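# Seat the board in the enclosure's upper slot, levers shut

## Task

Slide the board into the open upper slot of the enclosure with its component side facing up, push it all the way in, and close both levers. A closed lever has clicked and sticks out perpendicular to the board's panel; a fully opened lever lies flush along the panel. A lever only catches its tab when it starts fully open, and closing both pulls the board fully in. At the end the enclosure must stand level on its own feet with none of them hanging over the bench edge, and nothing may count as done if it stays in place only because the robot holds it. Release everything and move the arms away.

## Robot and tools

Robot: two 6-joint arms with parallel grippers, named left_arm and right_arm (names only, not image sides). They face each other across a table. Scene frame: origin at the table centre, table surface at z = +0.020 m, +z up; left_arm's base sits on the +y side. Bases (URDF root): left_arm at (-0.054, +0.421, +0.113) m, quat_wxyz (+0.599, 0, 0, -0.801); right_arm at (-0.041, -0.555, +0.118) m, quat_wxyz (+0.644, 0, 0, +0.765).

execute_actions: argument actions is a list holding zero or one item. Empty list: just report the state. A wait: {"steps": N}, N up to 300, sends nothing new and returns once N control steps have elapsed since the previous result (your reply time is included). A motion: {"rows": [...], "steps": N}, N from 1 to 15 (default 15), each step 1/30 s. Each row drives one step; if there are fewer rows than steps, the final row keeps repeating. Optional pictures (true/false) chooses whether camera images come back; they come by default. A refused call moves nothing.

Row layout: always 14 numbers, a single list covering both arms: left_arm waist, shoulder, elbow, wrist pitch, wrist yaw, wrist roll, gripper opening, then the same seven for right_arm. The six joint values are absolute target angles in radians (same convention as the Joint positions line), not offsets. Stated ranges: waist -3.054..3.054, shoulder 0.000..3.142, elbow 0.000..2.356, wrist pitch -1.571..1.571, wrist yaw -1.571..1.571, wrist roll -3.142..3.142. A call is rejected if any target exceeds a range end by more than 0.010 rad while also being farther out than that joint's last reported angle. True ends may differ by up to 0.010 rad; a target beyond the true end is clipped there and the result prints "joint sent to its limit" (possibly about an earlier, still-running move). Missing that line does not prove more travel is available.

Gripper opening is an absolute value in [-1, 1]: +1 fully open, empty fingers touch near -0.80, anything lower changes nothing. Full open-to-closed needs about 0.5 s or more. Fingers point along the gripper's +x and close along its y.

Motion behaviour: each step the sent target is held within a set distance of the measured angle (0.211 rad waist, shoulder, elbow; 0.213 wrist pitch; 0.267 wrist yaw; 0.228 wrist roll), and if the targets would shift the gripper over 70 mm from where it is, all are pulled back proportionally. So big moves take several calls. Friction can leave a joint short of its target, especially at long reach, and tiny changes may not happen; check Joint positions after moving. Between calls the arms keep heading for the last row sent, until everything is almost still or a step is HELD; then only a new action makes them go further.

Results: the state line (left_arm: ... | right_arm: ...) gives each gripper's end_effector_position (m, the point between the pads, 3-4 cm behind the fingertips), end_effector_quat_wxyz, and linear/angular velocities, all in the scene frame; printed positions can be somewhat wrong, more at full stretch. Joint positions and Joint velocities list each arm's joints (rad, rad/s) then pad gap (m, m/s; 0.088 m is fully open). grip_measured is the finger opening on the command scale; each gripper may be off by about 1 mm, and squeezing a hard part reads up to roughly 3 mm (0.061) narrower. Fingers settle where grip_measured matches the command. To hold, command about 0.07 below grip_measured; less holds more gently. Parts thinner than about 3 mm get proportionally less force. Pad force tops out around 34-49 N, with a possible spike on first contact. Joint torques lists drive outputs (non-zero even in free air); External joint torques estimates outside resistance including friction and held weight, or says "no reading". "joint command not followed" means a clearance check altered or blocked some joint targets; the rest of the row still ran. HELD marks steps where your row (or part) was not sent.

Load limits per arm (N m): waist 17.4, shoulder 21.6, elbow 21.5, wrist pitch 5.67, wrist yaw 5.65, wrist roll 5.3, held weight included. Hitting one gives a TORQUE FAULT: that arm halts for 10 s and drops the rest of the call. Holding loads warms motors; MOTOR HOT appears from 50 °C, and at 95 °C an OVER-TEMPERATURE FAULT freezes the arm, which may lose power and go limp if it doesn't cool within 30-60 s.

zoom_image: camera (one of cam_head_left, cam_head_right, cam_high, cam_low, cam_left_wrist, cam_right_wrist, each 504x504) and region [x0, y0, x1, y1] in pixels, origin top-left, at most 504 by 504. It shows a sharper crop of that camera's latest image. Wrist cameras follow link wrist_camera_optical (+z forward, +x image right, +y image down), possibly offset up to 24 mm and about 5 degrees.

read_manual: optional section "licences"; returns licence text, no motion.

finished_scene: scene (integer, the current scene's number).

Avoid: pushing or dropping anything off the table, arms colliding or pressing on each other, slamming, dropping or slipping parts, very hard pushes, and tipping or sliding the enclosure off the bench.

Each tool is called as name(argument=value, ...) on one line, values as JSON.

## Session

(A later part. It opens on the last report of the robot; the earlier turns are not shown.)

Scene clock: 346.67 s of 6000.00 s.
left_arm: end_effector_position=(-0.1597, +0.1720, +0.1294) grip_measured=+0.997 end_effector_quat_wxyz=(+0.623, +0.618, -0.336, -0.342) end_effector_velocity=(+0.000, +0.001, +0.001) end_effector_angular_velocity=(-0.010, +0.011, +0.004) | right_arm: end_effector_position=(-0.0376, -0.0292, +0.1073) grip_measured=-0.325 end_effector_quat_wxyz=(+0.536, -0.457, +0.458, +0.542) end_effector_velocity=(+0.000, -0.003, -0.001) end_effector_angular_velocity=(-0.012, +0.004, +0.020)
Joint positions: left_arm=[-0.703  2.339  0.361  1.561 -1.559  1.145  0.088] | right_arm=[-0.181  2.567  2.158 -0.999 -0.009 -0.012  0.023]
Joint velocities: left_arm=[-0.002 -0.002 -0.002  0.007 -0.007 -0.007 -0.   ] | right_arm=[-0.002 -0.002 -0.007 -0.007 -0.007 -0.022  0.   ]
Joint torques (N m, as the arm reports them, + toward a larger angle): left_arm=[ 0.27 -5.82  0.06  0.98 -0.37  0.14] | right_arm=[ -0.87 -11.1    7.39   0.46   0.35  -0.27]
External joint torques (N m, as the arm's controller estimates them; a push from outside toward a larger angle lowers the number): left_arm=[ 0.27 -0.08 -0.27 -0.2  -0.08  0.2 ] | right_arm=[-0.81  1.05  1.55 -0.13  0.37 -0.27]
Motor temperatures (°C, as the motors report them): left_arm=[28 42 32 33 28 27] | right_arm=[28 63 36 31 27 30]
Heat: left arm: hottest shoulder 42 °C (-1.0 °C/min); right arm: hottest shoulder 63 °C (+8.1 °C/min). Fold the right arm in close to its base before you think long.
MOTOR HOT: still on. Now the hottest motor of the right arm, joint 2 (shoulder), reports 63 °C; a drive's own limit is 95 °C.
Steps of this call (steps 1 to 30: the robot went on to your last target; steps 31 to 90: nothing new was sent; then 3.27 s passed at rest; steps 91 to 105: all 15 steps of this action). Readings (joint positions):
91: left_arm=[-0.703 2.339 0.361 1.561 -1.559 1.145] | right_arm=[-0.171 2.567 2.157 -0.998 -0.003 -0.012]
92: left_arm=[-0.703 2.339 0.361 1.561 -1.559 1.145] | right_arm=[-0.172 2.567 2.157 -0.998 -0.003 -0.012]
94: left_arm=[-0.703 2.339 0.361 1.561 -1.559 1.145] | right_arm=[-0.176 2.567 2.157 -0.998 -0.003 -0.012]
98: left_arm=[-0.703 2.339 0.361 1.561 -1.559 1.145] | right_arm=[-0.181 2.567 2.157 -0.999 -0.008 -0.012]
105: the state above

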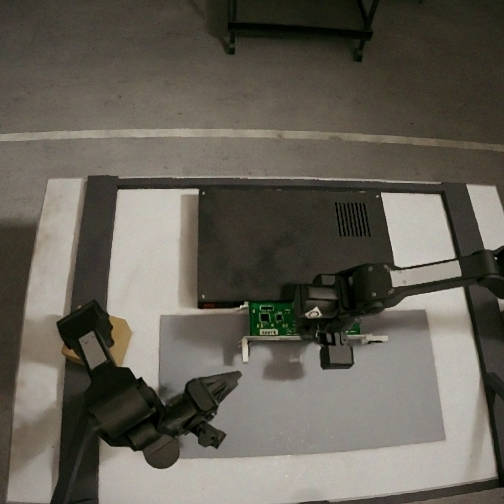

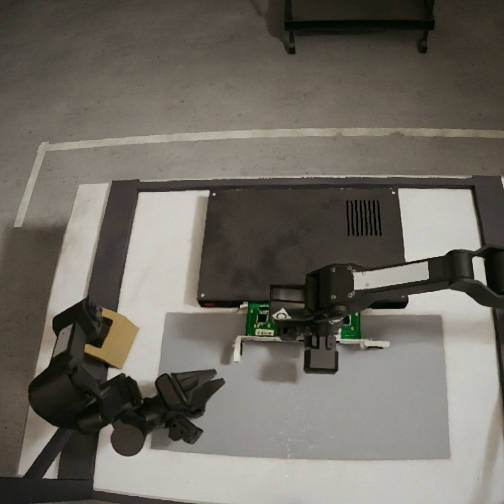

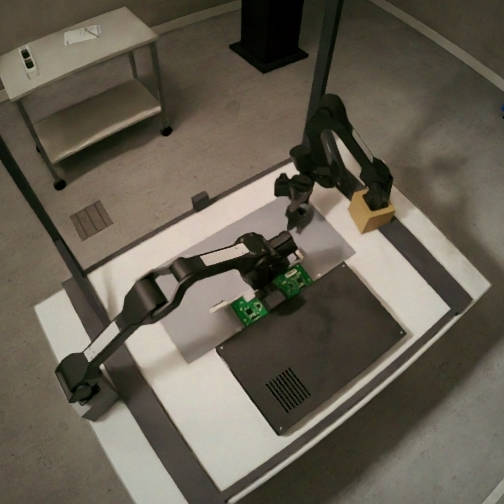

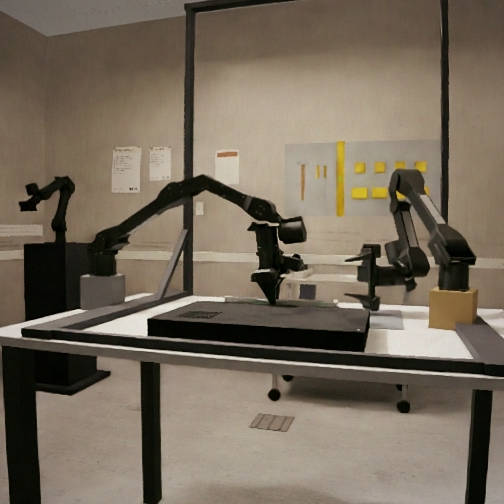

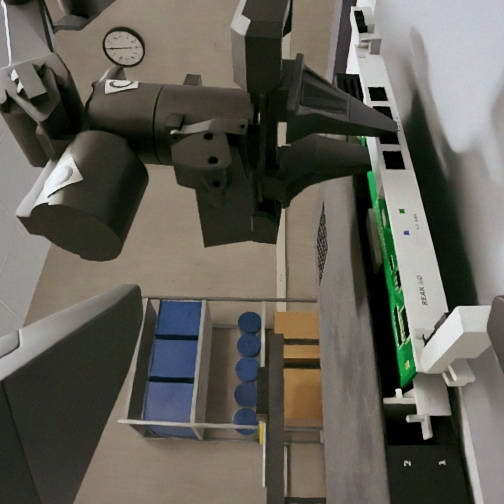

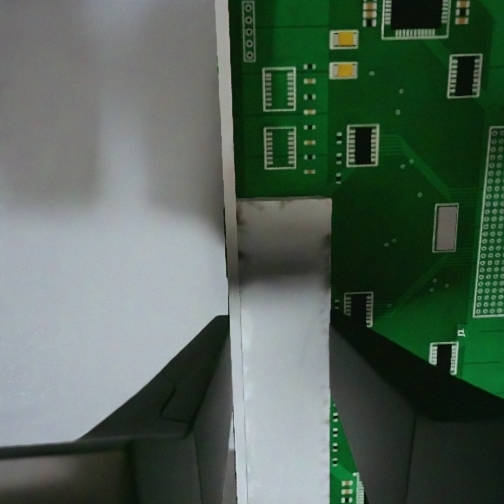

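execute_actions(actions=[{"rows":[[-0.7,2.345,0.36,1.56,-1.56,1.15,1,-0.17,2.575,2.174,-1.0,0,-0.012,-0.45],[-0.7,2.345,0.36,1.56,-1.56,1.15,1,-0.17,2.575,2.174,-1.0,0,-0.012,-0.45],[-0.7,2.345,0.36,1.56,-1.56,1.15,1,-0.17,2.575,2.174,-1.0,0,-0.012,-0.45],[-0.7,2.345,0.36,1.56,-1.56,1.15,1,-0.17,2.582,2.184,-1.004,0,-0.012,-0.45],[-0.7,2.345,0.36,1.56,-1.56,1.15,1,-0.17,2.589,2.194,-1.008,0,-0.012,-0.45],[-0.7,2.345,0.36,1.56,-1.56,1.15,1,-0.17,2.596,2.204,-1.011,0,-0.012,-0.45]]}], pictures=false)

execute_actions(actions=[{"rows":[[-0.7,2.345,0.36,1.56,-1.56,1.15,1,-0.18,2.596,2.204,-1.011,0,-0.015,-0.45],[-0.7,2.345,0.36,1.56,-1.56,1.15,1,-0.186,2.596,2.204,-1.011,0,-0.015,-0.45],[-0.7,2.345,0.36,1.56,-1.56,1.15,1,-0.192,2.596,2.204,-1.011,0,-0.022,-0.45]]}])

zoom_image(camera="cam_left_wrist", region=[350,320,490,460])

Scene clock: 364.27 s of 6000.00 s.
left_arm: end_effector_position=(-0.1597, +0.1720, +0.1294) grip_measured=+0.997 end_effector_quat_wxyz=(+0.623, +0.618, -0.336, -0.342) end_effector_velocity=(+0.003, +0.002, +0.000) end_effector_angular_velocity=(-0.007, -0.005, +0.018) | right_arm: end_effector_position=(-0.0413, -0.0269, +0.1045) grip_measured=-0.325 end_effector_quat_wxyz=(+0.535, -0.461, +0.456, +0.542) end_effector_velocity=(+0.000, +0.001, +0.003) end_effector_angular_velocity=(+0.002, +0.006, +0.006)
Joint positions: left_arm=[-0.703  2.339  0.361  1.561 -1.559  1.145  0.088] | right_arm=[-0.173  2.586  2.184 -1.009 -0.003 -0.012  0.023]
Joint velocities: left_arm=[-0.002 -0.002 -0.002 -0.022 -0.022 -0.022  0.   ] | right_arm=[-0.002 -0.002  0.007 -0.007 -0.007 -0.007 -0.   ]
Joint torques (N m, as the arm reports them, + toward a larger angle): left_arm=[ 0.27 -5.82  0.06  0.98 -0.37  0.13] | right_arm=[  0.11 -11.11   7.73   0.44   0.12   0.  ]
External joint torques (N m, as the arm's controller estimates them; a push from outside toward a larger angle lowers the number): left_arm=[ 0.24 -0.1  -0.25 -0.19 -0.07  0.19] | right_arm=[ 0.09  1.37  1.72 -0.19  0.14  0.  ]
Motor temperatures (°C, as the motors report them): left_arm=[28 42 32 33 28 27] | right_arm=[28 61 36 31 27 30]
Heat: left arm: hottest shoulder 42 °C (+0.0 °C/min); right arm: hottest shoulder 61 °C (+6.1 °C/min). Fold the right arm in close to its base before you think long.
MOTOR HOT: still on. Now the hottest motor of the right arm, joint 2 (shoulder), reports 61 °C; a drive's own limit is 95 °C.
Steps of this call (steps 1 to 15: the robot went on to your last target; steps 16 to 90: nothing new was sent; then 14.10 s passed at rest; steps 91 to 105: all 15 steps of this action). Readings (joint positions):
91: left_arm=[-0.703 2.339 0.361 1.561 -1.559 1.145] | right_arm=[-0.181 2.567 2.158 -0.999 -0.009 -0.012]
92: left_arm=[-0.703 2.339 0.361 1.561 -1.559 1.145] | right_arm=[-0.180 2.567 2.158 -0.999 -0.007 -0.012]
94: left_arm=[-0.703 2.339 0.361 1.561 -1.559 1.145] | right_arm=[-0.176 2.568 2.159 -1.000 -0.003 -0.012]
98: left_arm=[-0.703 2.339 0.361 1.561 -1.559 1.145] | right_arm=[-0.173 2.580 2.178 -1.005 -0.003 -0.012]
105: the state above

Scene clock: 364.77 s of 6000.00 s.
left_arm: end_effector_position=(-0.1597, +0.1720, +0.1294) grip_measured=+0.997 end_effector_quat_wxyz=(+0.623, +0.618, -0.336, -0.342) end_effector_velocity=(-0.002, -0.000, +0.001) end_effector_angular_velocity=(-0.021, +0.038, -0.009) | right_arm: end_effector_position=(-0.0322, -0.0263, +0.1052) grip_measured=-0.325 end_effector_quat_wxyz=(+0.539, -0.457, +0.458, +0.539) end_effector_velocity=(+0.005, +0.001, +0.001) end_effector_angular_velocity=(+0.007, -0.009, -0.001)
Joint positions: left_arm=[-0.703  2.339  0.361  1.561 -1.559  1.145  0.088] | right_arm=[-0.19   2.586  2.187 -1.009 -0.003 -0.016  0.023]
Joint velocities: left_arm=[-0.002 -0.002 -0.002  0.022  0.007 -0.022 -0.   ] | right_arm=[-0.007 -0.002 -0.002  0.007  0.007 -0.007  0.   ]
Joint torques (N m, as the arm reports them, + toward a larger angle): left_arm=[ 0.27 -5.82  0.06  0.98 -0.37  0.12] | right_arm=[ -0.23 -10.93   7.5    0.44   0.11  -0.15]
External joint torques (N m, as the arm's controller estimates them; a push from outside toward a larger angle lowers the number): left_arm=[ 0.25 -0.04 -0.29 -0.21 -0.08  0.19] | right_arm=[-0.12  1.36  1.6  -0.17  0.11 -0.15]
Motor temperatures (°C, as the motors report them): left_arm=[28 42 32 33 28 27] | right_arm=[28 61 36 31 27 30]
Heat: left arm: hottest shoulder 42 °C (+0.0 °C/min); right arm: hottest shoulder 61 °C (+6.0 °C/min). Fold the right arm in close to its base before you think long.
MOTOR HOT: still on. Now the hottest motor of the right arm, joint 2 (shoulder), reports 61 °C; a drive's own limit is 95 °C.
Steps of this call (steps 1 to 15: all 15 steps of this action). Readings (joint positions):
1: left_arm=[-0.703 2.339 0.361 1.561 -1.559 1.145] | right_arm=[-0.173 2.586 2.184 -1.009 -0.003 -0.012]
2: left_arm=[-0.703 2.339 0.361 1.561 -1.559 1.145] | right_arm=[-0.173 2.586 2.185 -1.009 -0.003 -0.012]
4: left_arm=[-0.703 2.339 0.361 1.561 -1.559 1.145] | right_arm=[-0.176 2.586 2.185 -1.009 -0.003 -0.012]
8: left_arm=[-0.703 2.339 0.361 1.561 -1.559 1.145] | right_arm=[-0.188 2.586 2.186 -1.009 -0.003 -0.015]
15: the state above

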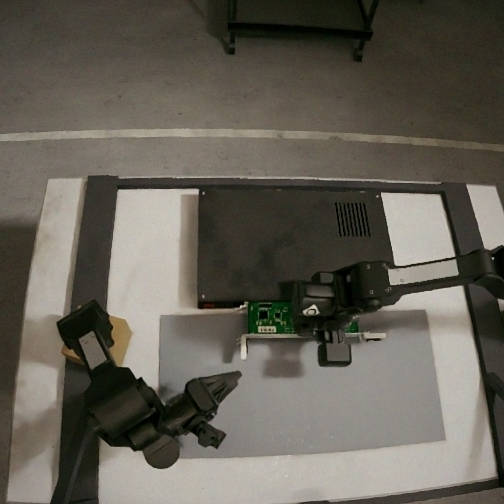

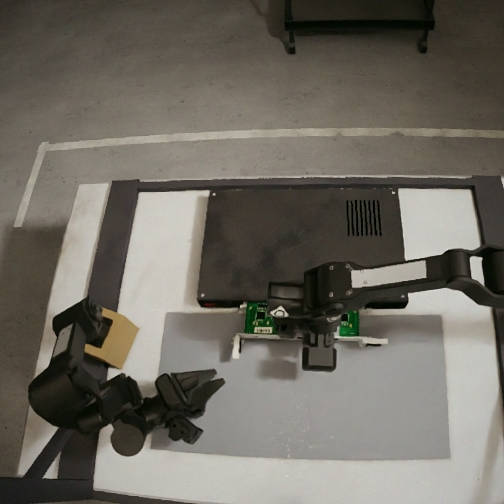

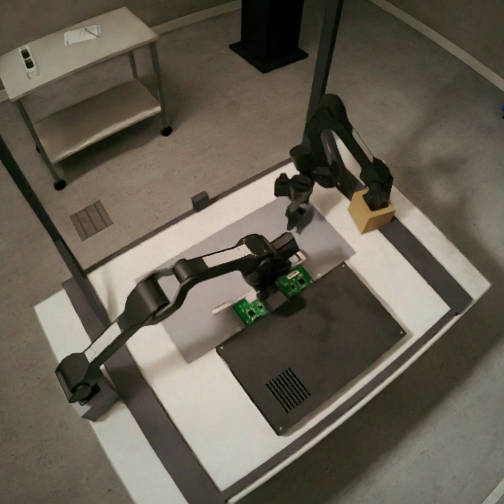

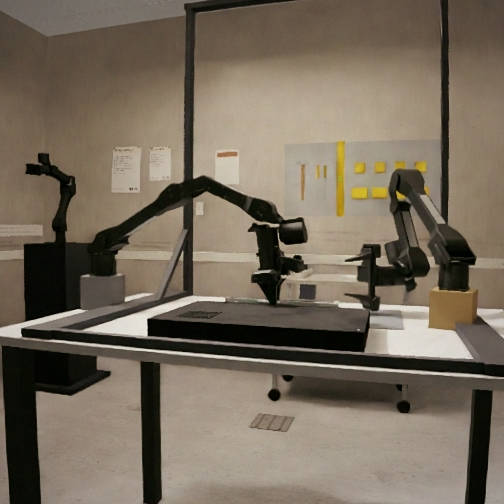

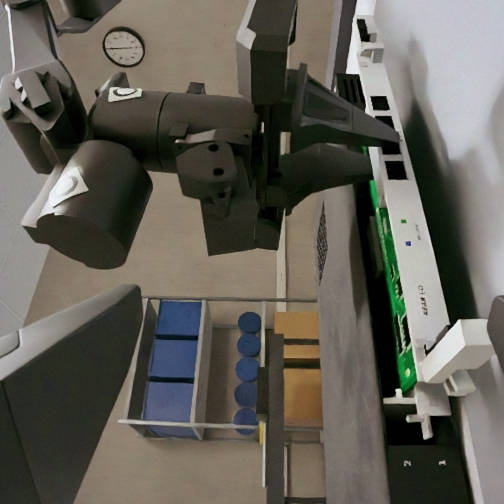

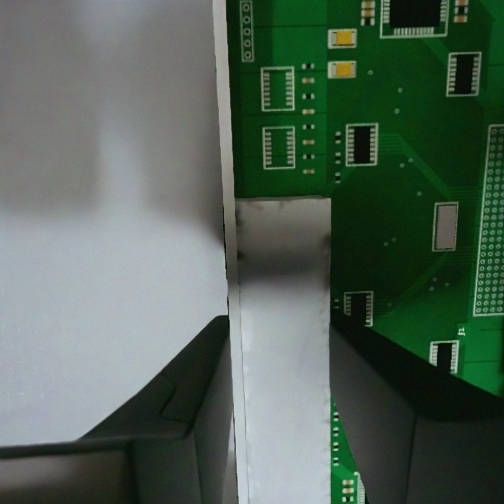

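Region (350, 320, 490, 460) of cam_left_wrist's 504x504 image, scaled by 3.600, with more detail than that image has.

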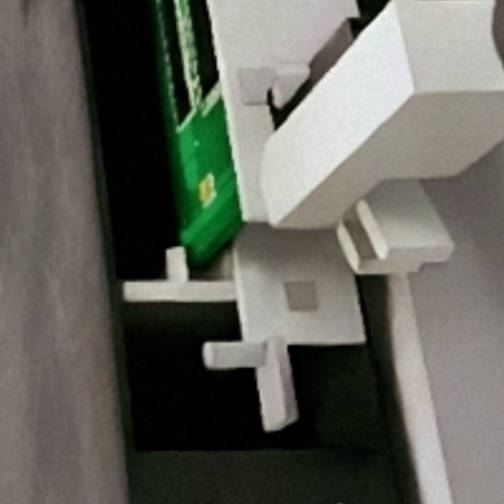

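execute_actions(actions=[{"rows":[[-0.7,2.345,0.36,1.56,-1.56,1.15,1,-0.198,2.596,2.204,-1.011,0,-0.03,-0.45],[-0.7,2.345,0.36,1.56,-1.56,1.15,1,-0.203,2.596,2.204,-1.011,0,-0.035,-0.45],[-0.7,2.345,0.36,1.56,-1.56,1.15,1,-0.208,2.596,2.204,-1.011,0,-0.04,-0.45],[-0.7,2.345,0.36,1.56,-1.56,1.15,1,-0.213,2.596,2.204,-1.011,0,-0.045,-0.45],[-0.7,2.345,0.36,1.56,-1.56,1.15,1,-0.218,2.597,2.205,-1.011,0,-0.05,-0.45],[-0.7,2.345,0.36,1.56,-1.56,1.15,1,-0.223,2.598,2.207,-1.011,0,-0.055,-0.45],[-0.7,2.345,0.36,1.56,-1.56,1.15,1,-0.228,2.599,2.209,-1.011,0,-0.06,-0.45],[-0.7,2.345,0.36,1.56,-1.56,1.15,1,-0.234,2.6,2.211,-1.012,0,-0.068,-0.45]]}])

Scene clock: 375.90 s of 6000.00 s.
left_arm: end_effector_position=(-0.1597, +0.1720, +0.1294) grip_measured=+0.997 end_effector_quat_wxyz=(+0.623, +0.618, -0.336, -0.342) end_effector_velocity=(+0.001, +0.001, +0.000) end_effector_angular_velocity=(-0.010, +0.011, +0.004) | right_arm: end_effector_position=(-0.0126, -0.0255, +0.1048) grip_measured=-0.325 end_effector_quat_wxyz=(+0.539, -0.458, +0.455, +0.540) end_effector_velocity=(+0.000, -0.002, +0.000) end_effector_angular_velocity=(-0.007, +0.006, +0.006)
Joint positions: left_arm=[-0.703  2.339  0.361  1.561 -1.559  1.145  0.088] | right_arm=[-0.228  2.591  2.195 -1.009 -0.008 -0.059  0.023]
Joint velocities: left_arm=[-0.002 -0.002 -0.002 -0.007 -0.007 -0.022 -0.   ] | right_arm=[-0.002 -0.002 -0.002 -0.007 -0.007 -0.007 -0.   ]
Joint torques (N m, as the arm reports them, + toward a larger angle): left_arm=[ 0.26 -5.82  0.06  0.98 -0.37  0.13] | right_arm=[ -0.57 -11.23   7.42   0.35   0.31  -0.22]
External joint torques (N m, as the arm's controller estimates them; a push from outside toward a larger angle lowers the number): left_arm=[ 0.26 -0.07 -0.27 -0.2  -0.08  0.19] | right_arm=[-1.08  1.14  1.45 -0.27  0.36 -0.21]
Motor temperatures (°C, as the motors report them): left_arm=[28 42 32 33 28 27] | right_arm=[28 60 36 31 27 30]
Heat: left arm: hottest shoulder 42 °C (+0.0 °C/min); right arm: hottest shoulder 60 °C (+3.0 °C/min). Fold the right arm in close to its base before you think long.
MOTOR HOT: still on. Now the hottest motor of the right arm, joint 2 (shoulder), reports 60 °C; a drive's own limit is 95 °C.
Steps of this call (steps 1 to 15: the robot went on to your last target; steps 16 to 90: nothing new was sent; then 7.63 s passed at rest; steps 91 to 105: all 15 steps of this action). Readings (joint positions):
91: left_arm=[-0.703 2.339 0.361 1.561 -1.559 1.145] | right_arm=[-0.190 2.586 2.187 -1.009 -0.003 -0.017]
92: left_arm=[-0.703 2.339 0.361 1.561 -1.559 1.145] | right_arm=[-0.191 2.586 2.187 -1.009 -0.003 -0.020]
94: left_arm=[-0.703 2.339 0.361 1.561 -1.559 1.145] | right_arm=[-0.193 2.586 2.187 -1.009 -0.005 -0.026]
98: left_arm=[-0.703 2.339 0.361 1.561 -1.559 1.145] | right_arm=[-0.202 2.588 2.191 -1.009 -0.013 -0.042]
105: the state above

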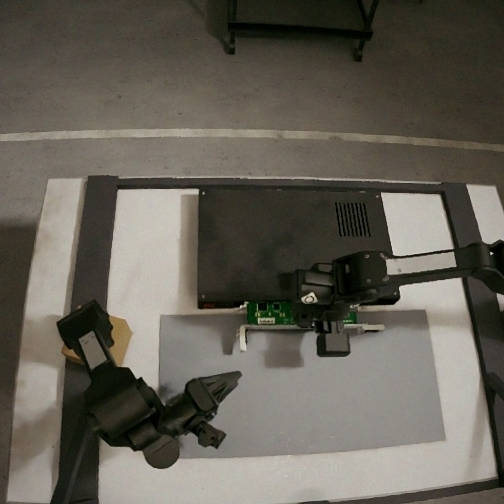

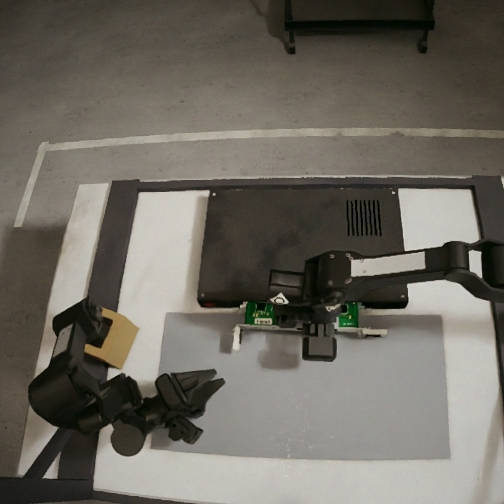

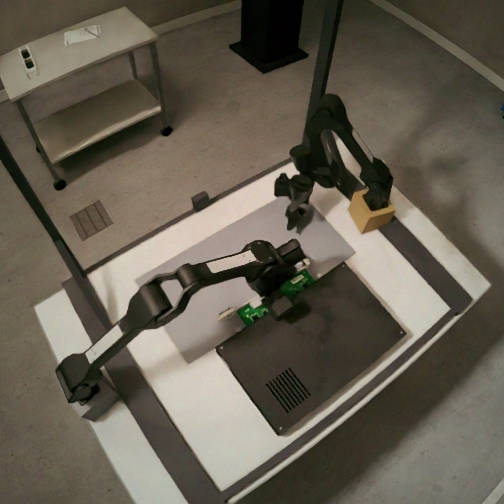

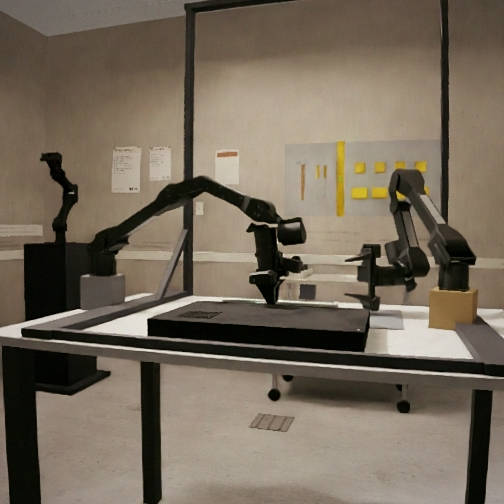

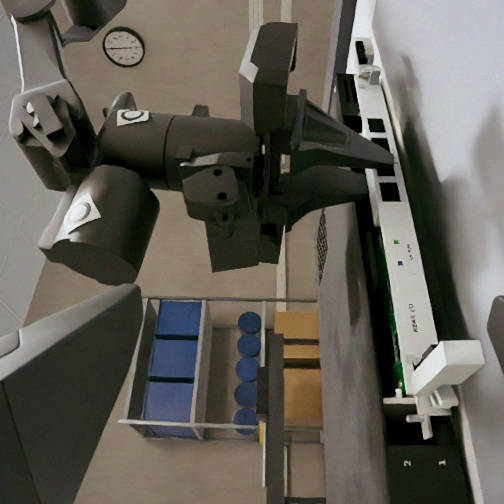

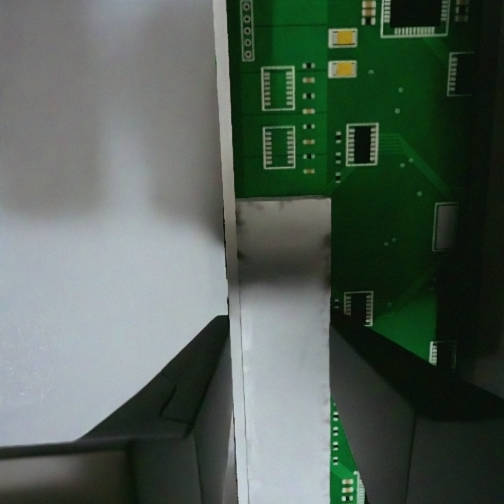

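execute_actions(actions=[{"rows":[[-0.7,2.2,0.4,1.3,-1.56,1.15,-0.8,-0.228,2.6,2.211,-1.012,0,-0.062,-0.2],[-0.7,2.1,0.45,1.1,-1.56,1.0,-0.8,-0.228,2.6,2.211,-1.012,0,-0.062,-0.2],[-0.7,2.0,0.5,0.9,-1.4,0.8,-0.8,-0.228,2.6,2.211,-1.012,0,-0.062,-0.2],[-0.7,1.8,0.6,0.6,-1.2,0.6,-0.8,-0.228,2.6,2.211,-1.012,0,-0.062,-0.2],[-0.7,1.6,0.7,0.3,-0.9,0.4,-0.8,-0.228,2.6,2.211,-1.012,0,-0.062,-0.2],[-0.7,1.6,0.7,0.3,-0.9,0.4,-0.8,-0.228,2.6,2.211,-1.012,0,-0.062,-0.2],[-0.7,1.6,0.7,0.3,-0.9,0.4,-0.8,-0.228,2.57,2.23,-1.05,0,-0.062,-0.2],[-0.7,1.6,0.7,0.3,-0.9,0.4,-0.8,-0.228,2.55,2.25,-1.09,0,-0.062,-0.2],[-0.7,1.6,0.7,0.3,-0.9,0.4,-0.8,-0.228,2.53,2.27,-1.13,0,-0.062,-0.2]]}], pictures=false)

execute_actions(actions=[{"rows":[[-0.5,1.6,0.85,-0.1,-0.5,0.2,-0.8,-0.228,2.5,2.27,-1.15,0,-0.062,-0.2]]}])

Scene clock: 389.20 s of 6000.00 s.
left_arm: end_effector_position=(-0.3089, +0.1070, +0.2785) grip_measured=-0.705 end_effector_quat_wxyz=(+0.646, +0.257, -0.186, -0.694) end_effector_velocity=(+0.013, +0.048, +0.273) end_effector_angular_velocity=(+0.183, +0.716, -0.257) | right_arm: end_effector_position=(-0.0124, -0.0302, +0.1402) grip_measured=-0.204 end_effector_quat_wxyz=(+0.539, -0.461, +0.456, +0.538) end_effector_velocity=(+0.002, +0.025, +0.127) end_effector_angular_velocity=(+0.227, -0.006, +0.006)
Joint positions: left_arm=[-0.7    1.67   0.693  0.776 -0.944  0.472  0.004] | right_arm=[-0.228  2.549  2.256 -1.119 -0.003 -0.06   0.029]
Joint velocities: left_arm=[-0.002 -1.238  0.237 -1.648  0.359 -0.828 -0.089] | right_arm=[-0.002 -0.188  0.12  -0.081 -0.007 -0.007  0.001]
Joint torques (N m, as the arm reports them, + toward a larger angle): left_arm=[ 0.03 -4.43  3.93  0.46  0.11 -0.19] | right_arm=[ -0.12 -12.44   6.39   0.28   0.11  -0.06]
External joint torques (N m, as the arm's controller estimates them; a push from outside toward a larger angle lowers the number): left_arm=[-0.08 -0.61  0.09 -0.43  0.14 -0.17] | right_arm=[-0.12 -1.29  0.98 -0.25  0.13 -0.06]
Motor temperatures (°C, as the motors report them): left_arm=[28 42 32 33 28 27] | right_arm=[28 60 36 31 27 30]
Heat: left arm: hottest shoulder 42 °C (+0.0 °C/min); right arm: hottest shoulder 60 °C (-1.0 °C/min). Fold the right arm in close to its base before you think long.
MOTOR HOT: still on. Now the hottest motor of the right arm, joint 2 (shoulder), reports 60 °C; a drive's own limit is 95 °C.
Steps of this call (steps 1 to 15: the robot went on to your last target; steps 16 to 90: nothing new was sent; then 9.80 s passed at rest; steps 91 to 105: all 15 steps of this action). Readings (joint positions):
91: left_arm=[-0.703 2.317 0.366 1.506 -1.560 1.145] | right_arm=[-0.228 2.592 2.195 -1.009 -0.008 -0.060]
92: left_arm=[-0.702 2.278 0.377 1.433 -1.560 1.119] | right_arm=[-0.228 2.592 2.195 -1.009 -0.008 -0.060]
94: left_arm=[-0.699 2.184 0.431 1.334 -1.477 1.009] | right_arm=[-0.228 2.592 2.195 -1.010 -0.006 -0.060]
98: left_arm=[-0.699 2.030 0.584 1.172 -1.265 0.838] | right_arm=[-0.228 2.592 2.212 -1.037 -0.003 -0.060]
105: the state above

Scene clock: 389.70 s of 6000.00 s.
left_arm: end_effector_position=(-0.2764, +0.0988, +0.2110) grip_measured=-0.796 end_effector_quat_wxyz=(+0.508, +0.444, -0.022, -0.738) end_effector_velocity=(+0.058, +0.060, -0.081) end_effector_angular_velocity=(+0.420, -0.383, +0.001) | right_arm: end_effector_position=(-0.0125, -0.0327, +0.1580) grip_measured=-0.203 end_effector_quat_wxyz=(+0.541, -0.459, +0.453, +0.540) end_effector_velocity=(+0.002, -0.005, -0.000) end_effector_angular_velocity=(-0.022, +0.007, +0.001)
Joint positions: left_arm=[-0.504  1.602  0.842 -0.048 -0.506  0.207  0.   ] | right_arm=[-0.228  2.514  2.261 -1.147 -0.003 -0.06   0.029]
Joint velocities: left_arm=[ 0.002 -0.002 -0.002 -0.579  0.022 -0.022  0.   ] | right_arm=[-0.007 -0.002 -0.002 -0.022 -0.007 -0.007 -0.   ]
Joint torques (N m, as the arm reports them, + toward a larger angle): left_arm=[ 0.28 -7.51  6.22  1.47 -0.21 -0.23] | right_arm=[ -0.11 -13.08   6.71   0.39   0.11  -0.06]
External joint torques (N m, as the arm's controller estimates them; a push from outside toward a larger angle lowers the number): left_arm=[ 0.3  -0.6  -0.62 -0.09  0.06 -0.21] | right_arm=[-0.02 -0.99  0.74 -0.22  0.12 -0.07]
Motor temperatures (°C, as the motors report them): left_arm=[28 42 32 33 28 27] | right_arm=[28 60 36 31 27 30]
Heat: left arm: hottest shoulder 42 °C (+0.0 °C/min); right arm: hottest shoulder 60 °C (-1.0 °C/min). Fold the right arm in close to its base before you think long.
MOTOR HOT: still on. Now the hottest motor of the right arm, joint 2 (shoulder), reports 60 °C; a drive's own limit is 95 °C.
Steps of this call (steps 1 to 15: all 15 steps of this action). Readings (joint positions):
1: left_arm=[-0.679 1.639 0.720 0.713 -0.877 0.415] | right_arm=[-0.228 2.539 2.259 -1.124 -0.003 -0.060]
2: left_arm=[-0.636 1.628 0.755 0.654 -0.795 0.354] | right_arm=[-0.228 2.532 2.259 -1.133 -0.003 -0.060]
4: left_arm=[-0.553 1.617 0.814 0.541 -0.659 0.277] | right_arm=[-0.228 2.521 2.260 -1.140 -0.003 -0.060]
8: left_arm=[-0.504 1.602 0.842 0.303 -0.543 0.223] | right_arm=[-0.228 2.514 2.261 -1.145 -0.003 -0.060]
15: the state above

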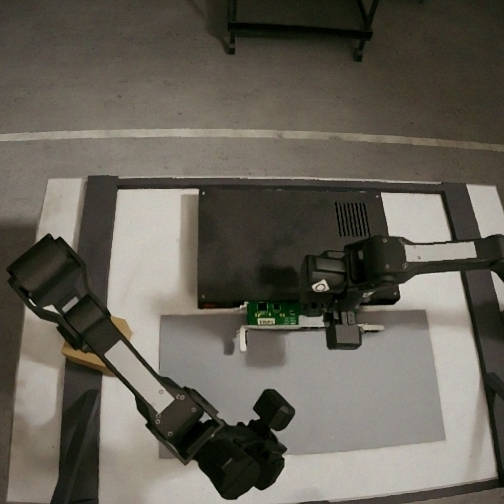

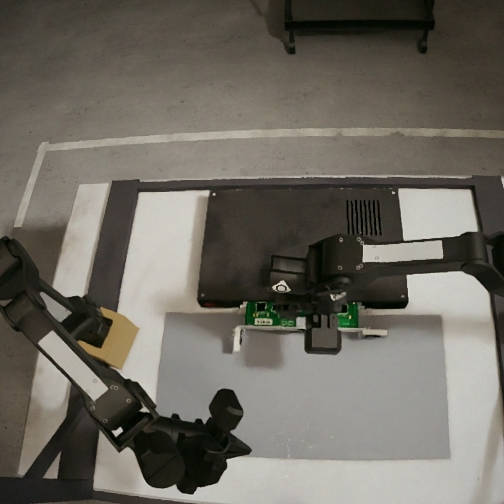

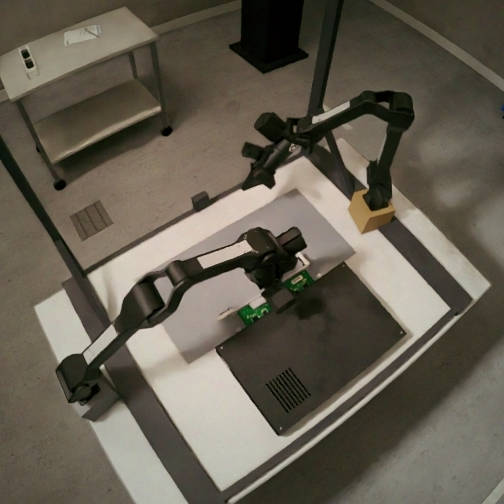

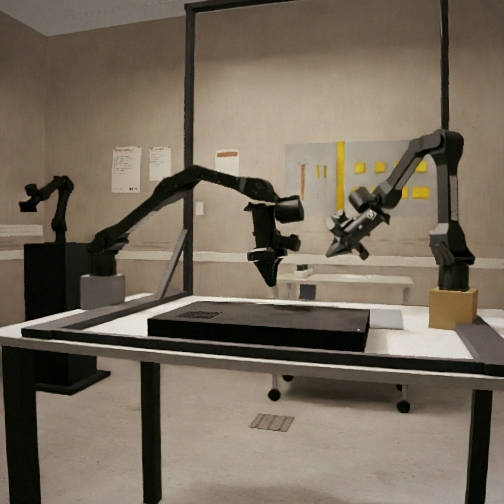

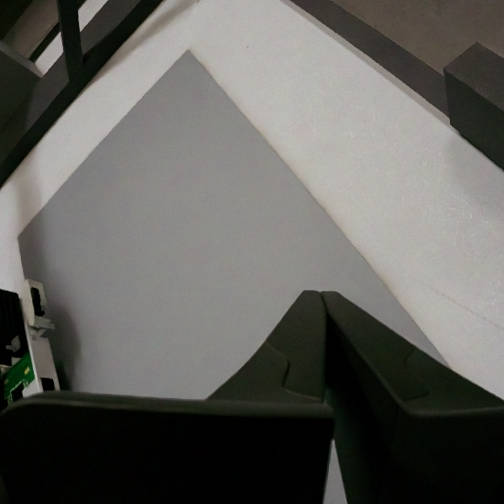

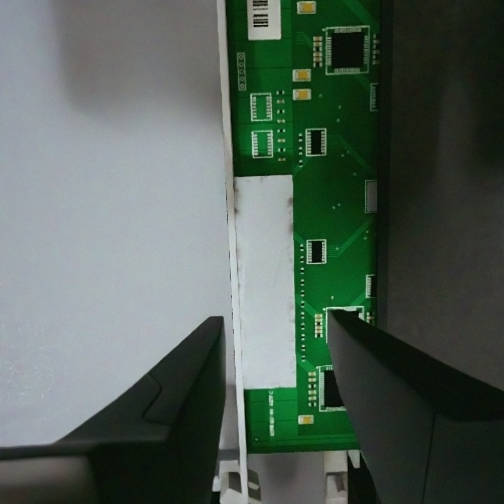

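execute_actions(actions=[])

Scene clock: 411.50 s of 6000.00 s.
left_arm: end_effector_position=(-0.2715, +0.1039, +0.2042) grip_measured=-0.796 end_effector_quat_wxyz=(+0.500, +0.465, -0.017, -0.731) end_effector_velocity=(+0.004, +0.001, +0.000) end_effector_angular_velocity=(+0.001, -0.018, +0.017) | right_arm: end_effector_position=(-0.0125, -0.0328, +0.1580) grip_measured=-0.203 end_effector_quat_wxyz=(+0.541, -0.459, +0.453, +0.540) end_effector_velocity=(+0.003, +0.002, +0.002) end_effector_angular_velocity=(+0.013, +0.005, +0.001)
Joint positions: left_arm=[-0.503  1.602  0.842 -0.098 -0.503  0.205  0.   ] | right_arm=[-0.228  2.514  2.261 -1.147 -0.003 -0.06   0.029]
Joint velocities: left_arm=[-0.002 -0.002  0.002 -0.022 -0.022 -0.007  0.   ] | right_arm=[-0.007 -0.002  0.002  0.007 -0.007 -0.007 -0.   ]
Joint torques (N m, as the arm reports them, + toward a larger angle): left_arm=[ 0.3  -7.47  6.14  1.13 -0.17 -0.22] | right_arm=[ -0.13 -13.1    6.78   0.4    0.11  -0.06]
External joint torques (N m, as the arm's controller estimates them; a push from outside toward a larger angle lowers the number): left_arm=[ 0.32 -1.02 -0.07 -0.26  0.09 -0.2 ] | right_arm=[-0.04 -0.98  0.76 -0.24  0.12 -0.06]
Motor temperatures (°C, as the motors report them): left_arm=[28 44 37 33 28 27] | right_arm=[28 64 36 31 27 30]
Heat: left arm: hottest shoulder 44 °C (+2.0 °C/min); right arm: hottest shoulder 64 °C (+2.0 °C/min). Fold the right arm in close to its base before you think long.
MOTOR HOT: still on. Now the hottest motor of the right arm, joint 2 (shoulder), reports 64 °C; a drive's own limit is 95 °C.
Steps of this call (steps 1 to 30: the robot went on to your last target; steps 31 to 90: nothing new was sent; then 18.80 s passed at rest). Readings (joint positions):
1: left_arm=[-0.504 1.602 0.842 -0.063 -0.505 0.206] | right_arm=[-0.228 2.514 2.261 -1.147 -0.003 -0.060]
2: left_arm=[-0.504 1.602 0.842 -0.072 -0.505 0.206] | right_arm=[-0.228 2.514 2.261 -1.147 -0.003 -0.060]
4: left_arm=[-0.503 1.602 0.842 -0.083 -0.504 0.205] | right_arm=[-0.228 2.514 2.261 -1.147 -0.003 -0.060]
8: left_arm=[-0.503 1.602 0.842 -0.095 -0.503 0.205] | right_arm=[-0.228 2.514 2.261 -1.147 -0.003 -0.060]
90: the state above
All arms were judged still, so your last target was given up. Only a new action makes them travel on or press farther. Fingers that are still opening or closing keep moving.

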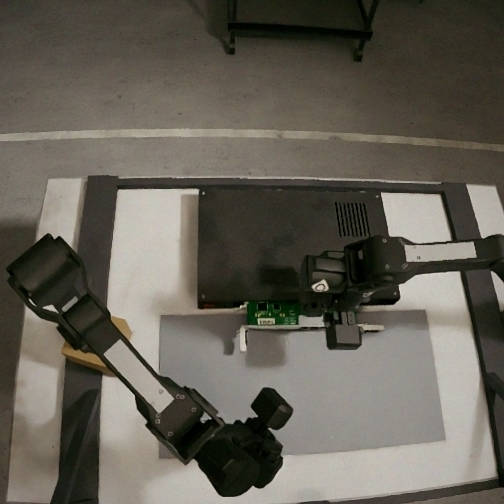

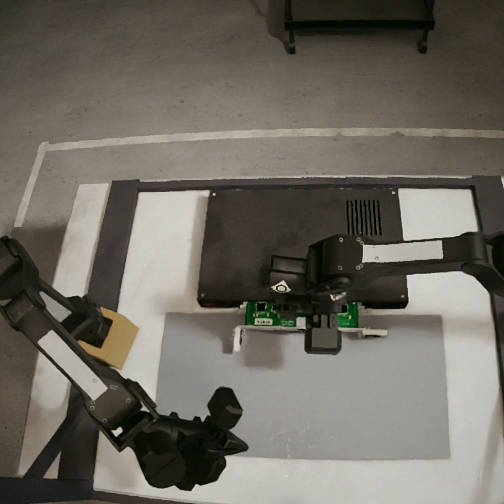

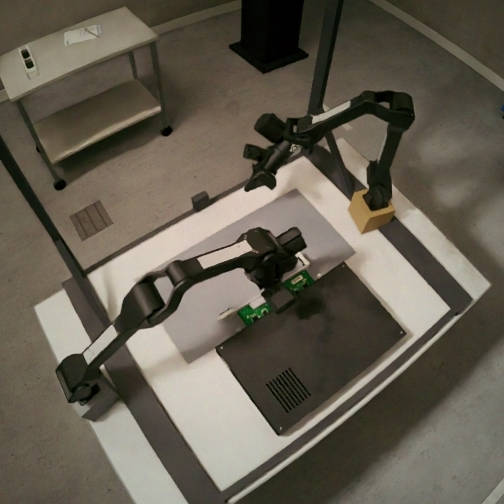

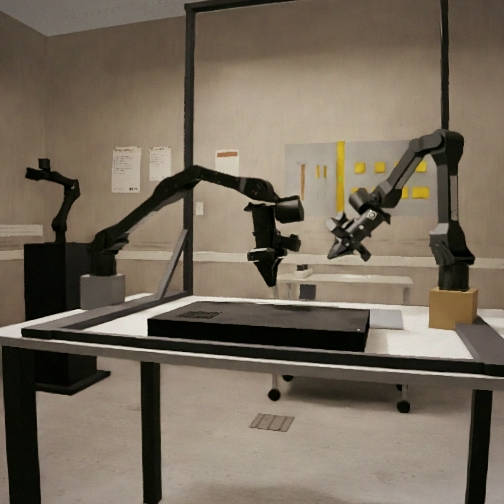

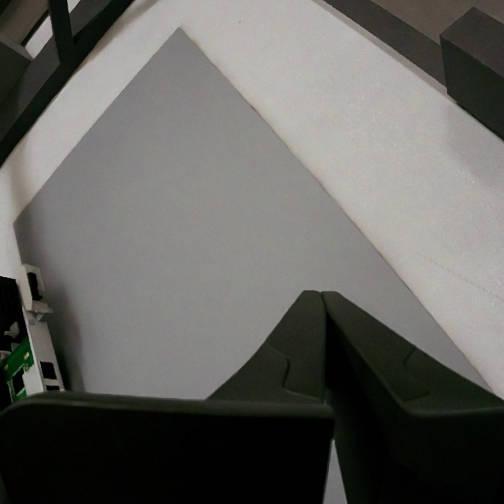

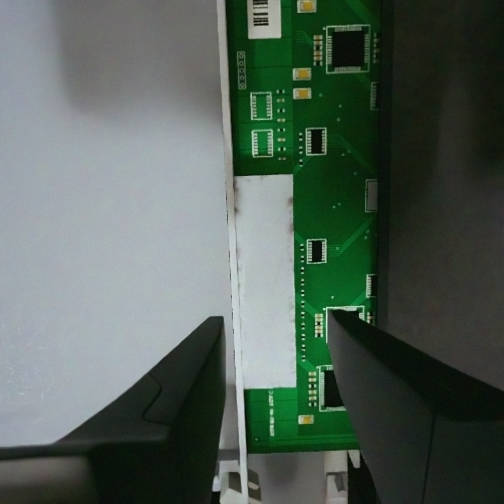

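execute_actions(actions=[{"rows":[[-0.2,1.6,0.9,-0.5,-0.2,0.1,-0.8,-0.2,2.2,1.9,-1.15,0,-0.06,-0.8]],"steps":15}], pictures=false)

execute_actions(actions=[{"rows":[[0.29,1.68,0.95,-0.75,0,0.0,-0.8,-0.15,2.0,1.5,-1.05,0,0.0,-0.8]],"steps":15}], pictures=false)

execute_actions(actions=[{"rows":[[0.29,1.76,1.0,-0.73,0,0.0,-0.8,-0.15,2.1,1.5,-1.0,0,0.0,-0.8]],"steps":15}])

Scene clock: 419.23 s of 6000.00 s.
left_arm: end_effector_position=(-0.1830, +0.1159, +0.1652) grip_measured=-0.796 end_effector_quat_wxyz=(+0.466, +0.538, +0.205, -0.672) end_effector_velocity=(+0.002, +0.006, -0.002) end_effector_angular_velocity=(+0.037, +0.012, +0.020) | right_arm: end_effector_position=(-0.0290, -0.0991, +0.2062) grip_measured=-0.778 end_effector_quat_wxyz=(+0.524, -0.476, +0.457, +0.539) end_effector_velocity=(-0.001, -0.024, -0.027) end_effector_angular_velocity=(-0.105, +0.007, +0.020)
Joint positions: left_arm=[-0.205  1.602  0.892 -0.494 -0.204  0.106  0.   ] | right_arm=[-0.199  2.201  1.912 -1.152 -0.001 -0.06   0.001]
Joint velocities: left_arm=[ 0.007 -0.002  0.002 -0.037  0.022 -0.022  0.   ] | right_arm=[-0.002 -0.002 -0.1   -0.007 -0.007 -0.022 -0.   ]
Joint torques (N m, as the arm reports them, + toward a larger angle): left_arm=[ 0.39 -7.15  5.99  0.6  -0.03 -0.22] | right_arm=[ -0.18 -10.27   5.27   0.65   0.03   0.  ]
External joint torques (N m, as the arm's controller estimates them; a push from outside toward a larger angle lowers the number): left_arm=[ 0.37 -0.95 -0.02 -0.34  0.11 -0.21] | right_arm=[-0.19  0.58 -1.   -0.01  0.05 -0.01]
Motor temperatures (°C, as the motors report them): left_arm=[28 44 38 34 28 27] | right_arm=[28 65 36 31 27 29]
Heat: left arm: hottest shoulder 44 °C (+2.0 °C/min); right arm: hottest shoulder 65 °C (+4.0 °C/min). Fold the right arm in close to its base before you think long.
MOTOR HOT: still on. Now the hottest motor of the right arm, joint 2 (shoulder), reports 65 °C; a drive's own limit is 95 °C.
Steps of this call (steps 1 to 90: nothing new was sent; then 4.23 s passed at rest; steps 91 to 105: all 15 steps of this action). Readings (joint positions):
91: left_arm=[-0.480 1.602 0.855 -0.149 -0.426 0.180] | right_arm=[-0.226 2.483 2.220 -1.130 -0.001 -0.060]
92: left_arm=[-0.431 1.602 0.870 -0.208 -0.353 0.158] | right_arm=[-0.224 2.443 2.159 -1.146 -0.001 -0.060]
94: left_arm=[-0.316 1.602 0.887 -0.325 -0.283 0.130] | right_arm=[-0.215 2.349 2.039 -1.154 -0.001 -0.060]
98: left_arm=[-0.207 1.602 0.889 -0.461 -0.227 0.111] | right_arm=[-0.200 2.225 1.947 -1.153 -0.001 -0.060]
105: the state above

Scene clock: 419.73 s of 6000.00 s.
left_arm: end_effector_position=(-0.0548, +0.1318, +0.1436) grip_measured=-0.796 end_effector_quat_wxyz=(+0.522, +0.479, +0.472, -0.525) end_effector_velocity=(+0.000, +0.005, -0.000) end_effector_angular_velocity=(+0.022, +0.024, +0.032) | right_arm: end_effector_position=(-0.0503, -0.1737, +0.1789) grip_measured=-0.778 end_effector_quat_wxyz=(+0.498, -0.502, +0.486, +0.514) end_effector_velocity=(-0.002, -0.008, -0.005) end_effector_angular_velocity=(-0.027, +0.006, +0.025)
Joint positions: left_arm=[ 0.282  1.669  0.94  -0.746 -0.004  0.006  0.   ] | right_arm=[-0.148  2.008  1.514 -1.052  0.    -0.007  0.001]
Joint velocities: left_arm=[ 0.012 -0.002 -0.002 -0.022  0.022 -0.022  0.   ] | right_arm=[ 0.002 -0.002 -0.022 -0.007 -0.007 -0.022  0.   ]
Joint torques (N m, as the arm reports them, + toward a larger angle): left_arm=[ 0.34 -5.72  5.73  0.08  0.12 -0.2 ] | right_arm=[-0.24 -9.54  4.24  0.51 -0.02  0.21]
External joint torques (N m, as the arm's controller estimates them; a push from outside toward a larger angle lowers the number): left_arm=[ 0.3   0.47  0.26 -0.43  0.13 -0.2 ] | right_arm=[-0.29 -0.94 -1.18  0.17 -0.01  0.21]
Motor temperatures (°C, as the motors report them): left_arm=[28 44 38 33 28 27] | right_arm=[28 65 35 31 27 29]
Heat: left arm: hottest shoulder 44 °C (+2.0 °C/min); right arm: hottest shoulder 65 °C (+4.1 °C/min). Fold the right arm in close to its base before you think long.
MOTOR HOT: still on. Now the hottest motor of the right arm, joint 2 (shoulder), reports 65 °C; a drive's own limit is 95 °C.
Steps of this call (steps 1 to 15: all 15 steps of this action). Readings (joint positions):
1: left_arm=[-0.180 1.612 0.906 -0.544 -0.142 0.081] | right_arm=[-0.196 2.172 1.868 -1.109 0.000 -0.049]
2: left_arm=[-0.130 1.623 0.924 -0.603 -0.093 0.058] | right_arm=[-0.190 2.137 1.809 -1.097 0.000 -0.036]
4: left_arm=[-0.009 1.647 0.935 -0.677 -0.053 0.030] | right_arm=[-0.170 2.064 1.694 -1.080 0.000 -0.022]
8: left_arm=[0.217 1.669 0.937 -0.730 -0.022 0.010] | right_arm=[-0.147 2.008 1.556 -1.062 0.000 -0.011]
15: the state above

Scene clock: 420.23 s of 6000.00 s.
left_arm: end_effector_position=(-0.0537, +0.1176, +0.1345) grip_measured=-0.796 end_effector_quat_wxyz=(+0.520, +0.481, +0.477, -0.521) end_effector_velocity=(+0.002, +0.003, -0.001) end_effector_angular_velocity=(+0.012, -0.007, +0.010) | right_arm: end_effector_position=(-0.0503, -0.1705, +0.1465) grip_measured=-0.778 end_effector_quat_wxyz=(+0.488, -0.513, +0.497, +0.503) end_effector_velocity=(+0.002, -0.001, +0.001) end_effector_angular_velocity=(-0.003, +0.007, -0.015)
Joint positions: left_arm=[ 0.287  1.746  0.99  -0.731 -0.003  0.005  0.   ] | right_arm=[-0.148  2.092  1.505 -1.003  0.    -0.007  0.001]
Joint velocities: left_arm=[ 0.002  0.002 -0.002 -0.007 -0.007 -0.007  0.   ] | right_arm=[-0.007 -0.002  0.002 -0.007 -0.007  0.007 -0.   ]
Joint torques (N m, as the arm reports them, + toward a larger angle): left_arm=[ 0.3  -5.99  5.56  0.34  0.13 -0.2 ] | right_arm=[-0.22 -8.24  4.73  0.47 -0.01  0.19]
External joint torques (N m, as the arm's controller estimates them; a push from outside toward a larger angle lowers the number): left_arm=[ 0.29  0.72  0.25 -0.13  0.13 -0.2 ] | right_arm=[-0.17  0.87 -0.62  0.17 -0.01  0.19]
Motor temperatures (°C, as the motors report them): left_arm=[28 44 38 33 28 27] | right_arm=[28 65 35 31 27 29]
Heat: left arm: hottest shoulder 44 °C (+2.0 °C/min); right arm: hottest shoulder 65 °C (+4.0 °C/min). Fold the right arm in close to its base before you think long.
MOTOR HOT: still on. Now the hottest motor of the right arm, joint 2 (shoulder), reports 65 °C; a drive's own limit is 95 °C.
Steps of this call (steps 1 to 15: all 15 steps of this action). Readings (joint positions):
1: left_arm=[0.283 1.682 0.949 -0.750 -0.004 0.005] | right_arm=[-0.148 2.018 1.513 -1.046 0.000 -0.007]
2: left_arm=[0.284 1.699 0.962 -0.743 -0.003 0.005] | right_arm=[-0.148 2.027 1.513 -1.026 0.000 -0.007]
4: left_arm=[0.286 1.729 0.982 -0.731 -0.003 0.005] | right_arm=[-0.148 2.056 1.513 -1.014 0.000 -0.007]
8: left_arm=[0.287 1.744 0.987 -0.731 -0.003 0.005] | right_arm=[-0.148 2.091 1.505 -1.007 0.000 -0.007]
15: the state above

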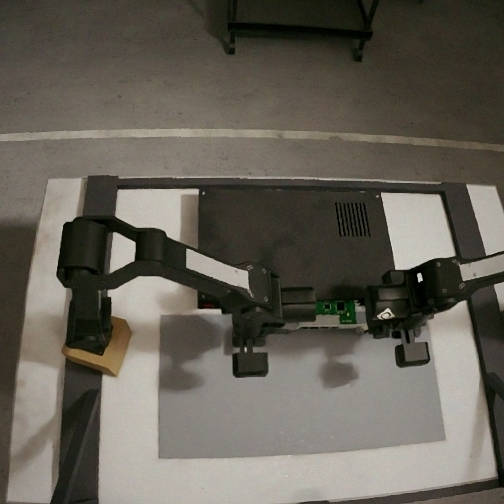

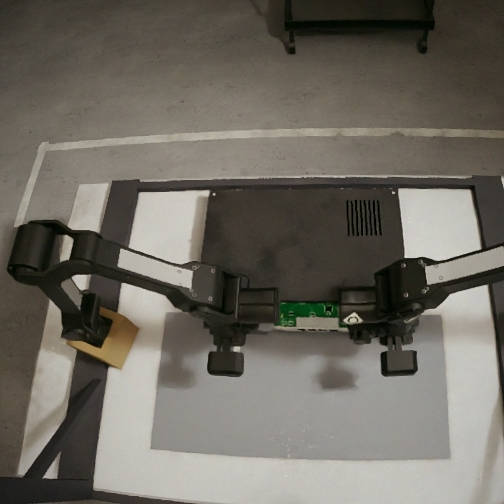

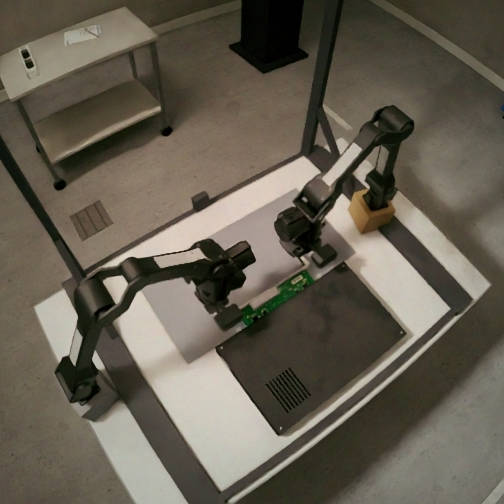

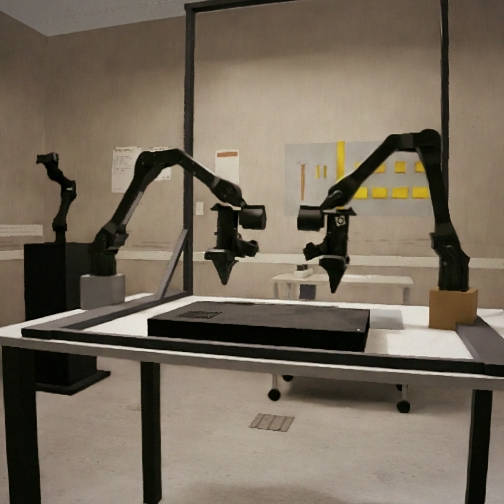

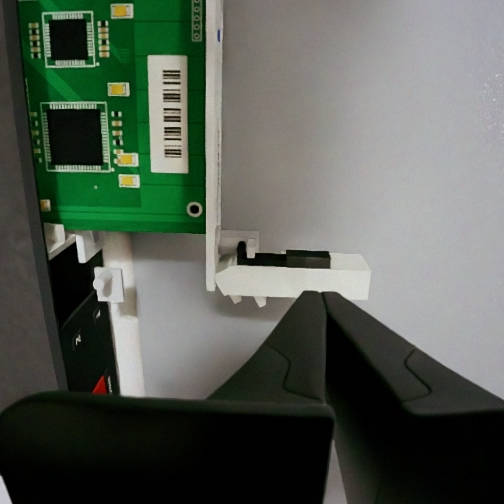

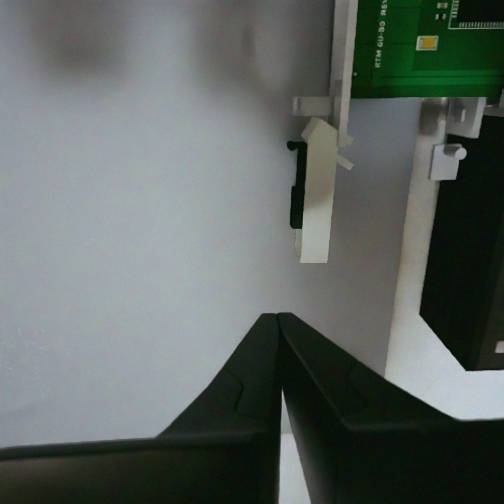

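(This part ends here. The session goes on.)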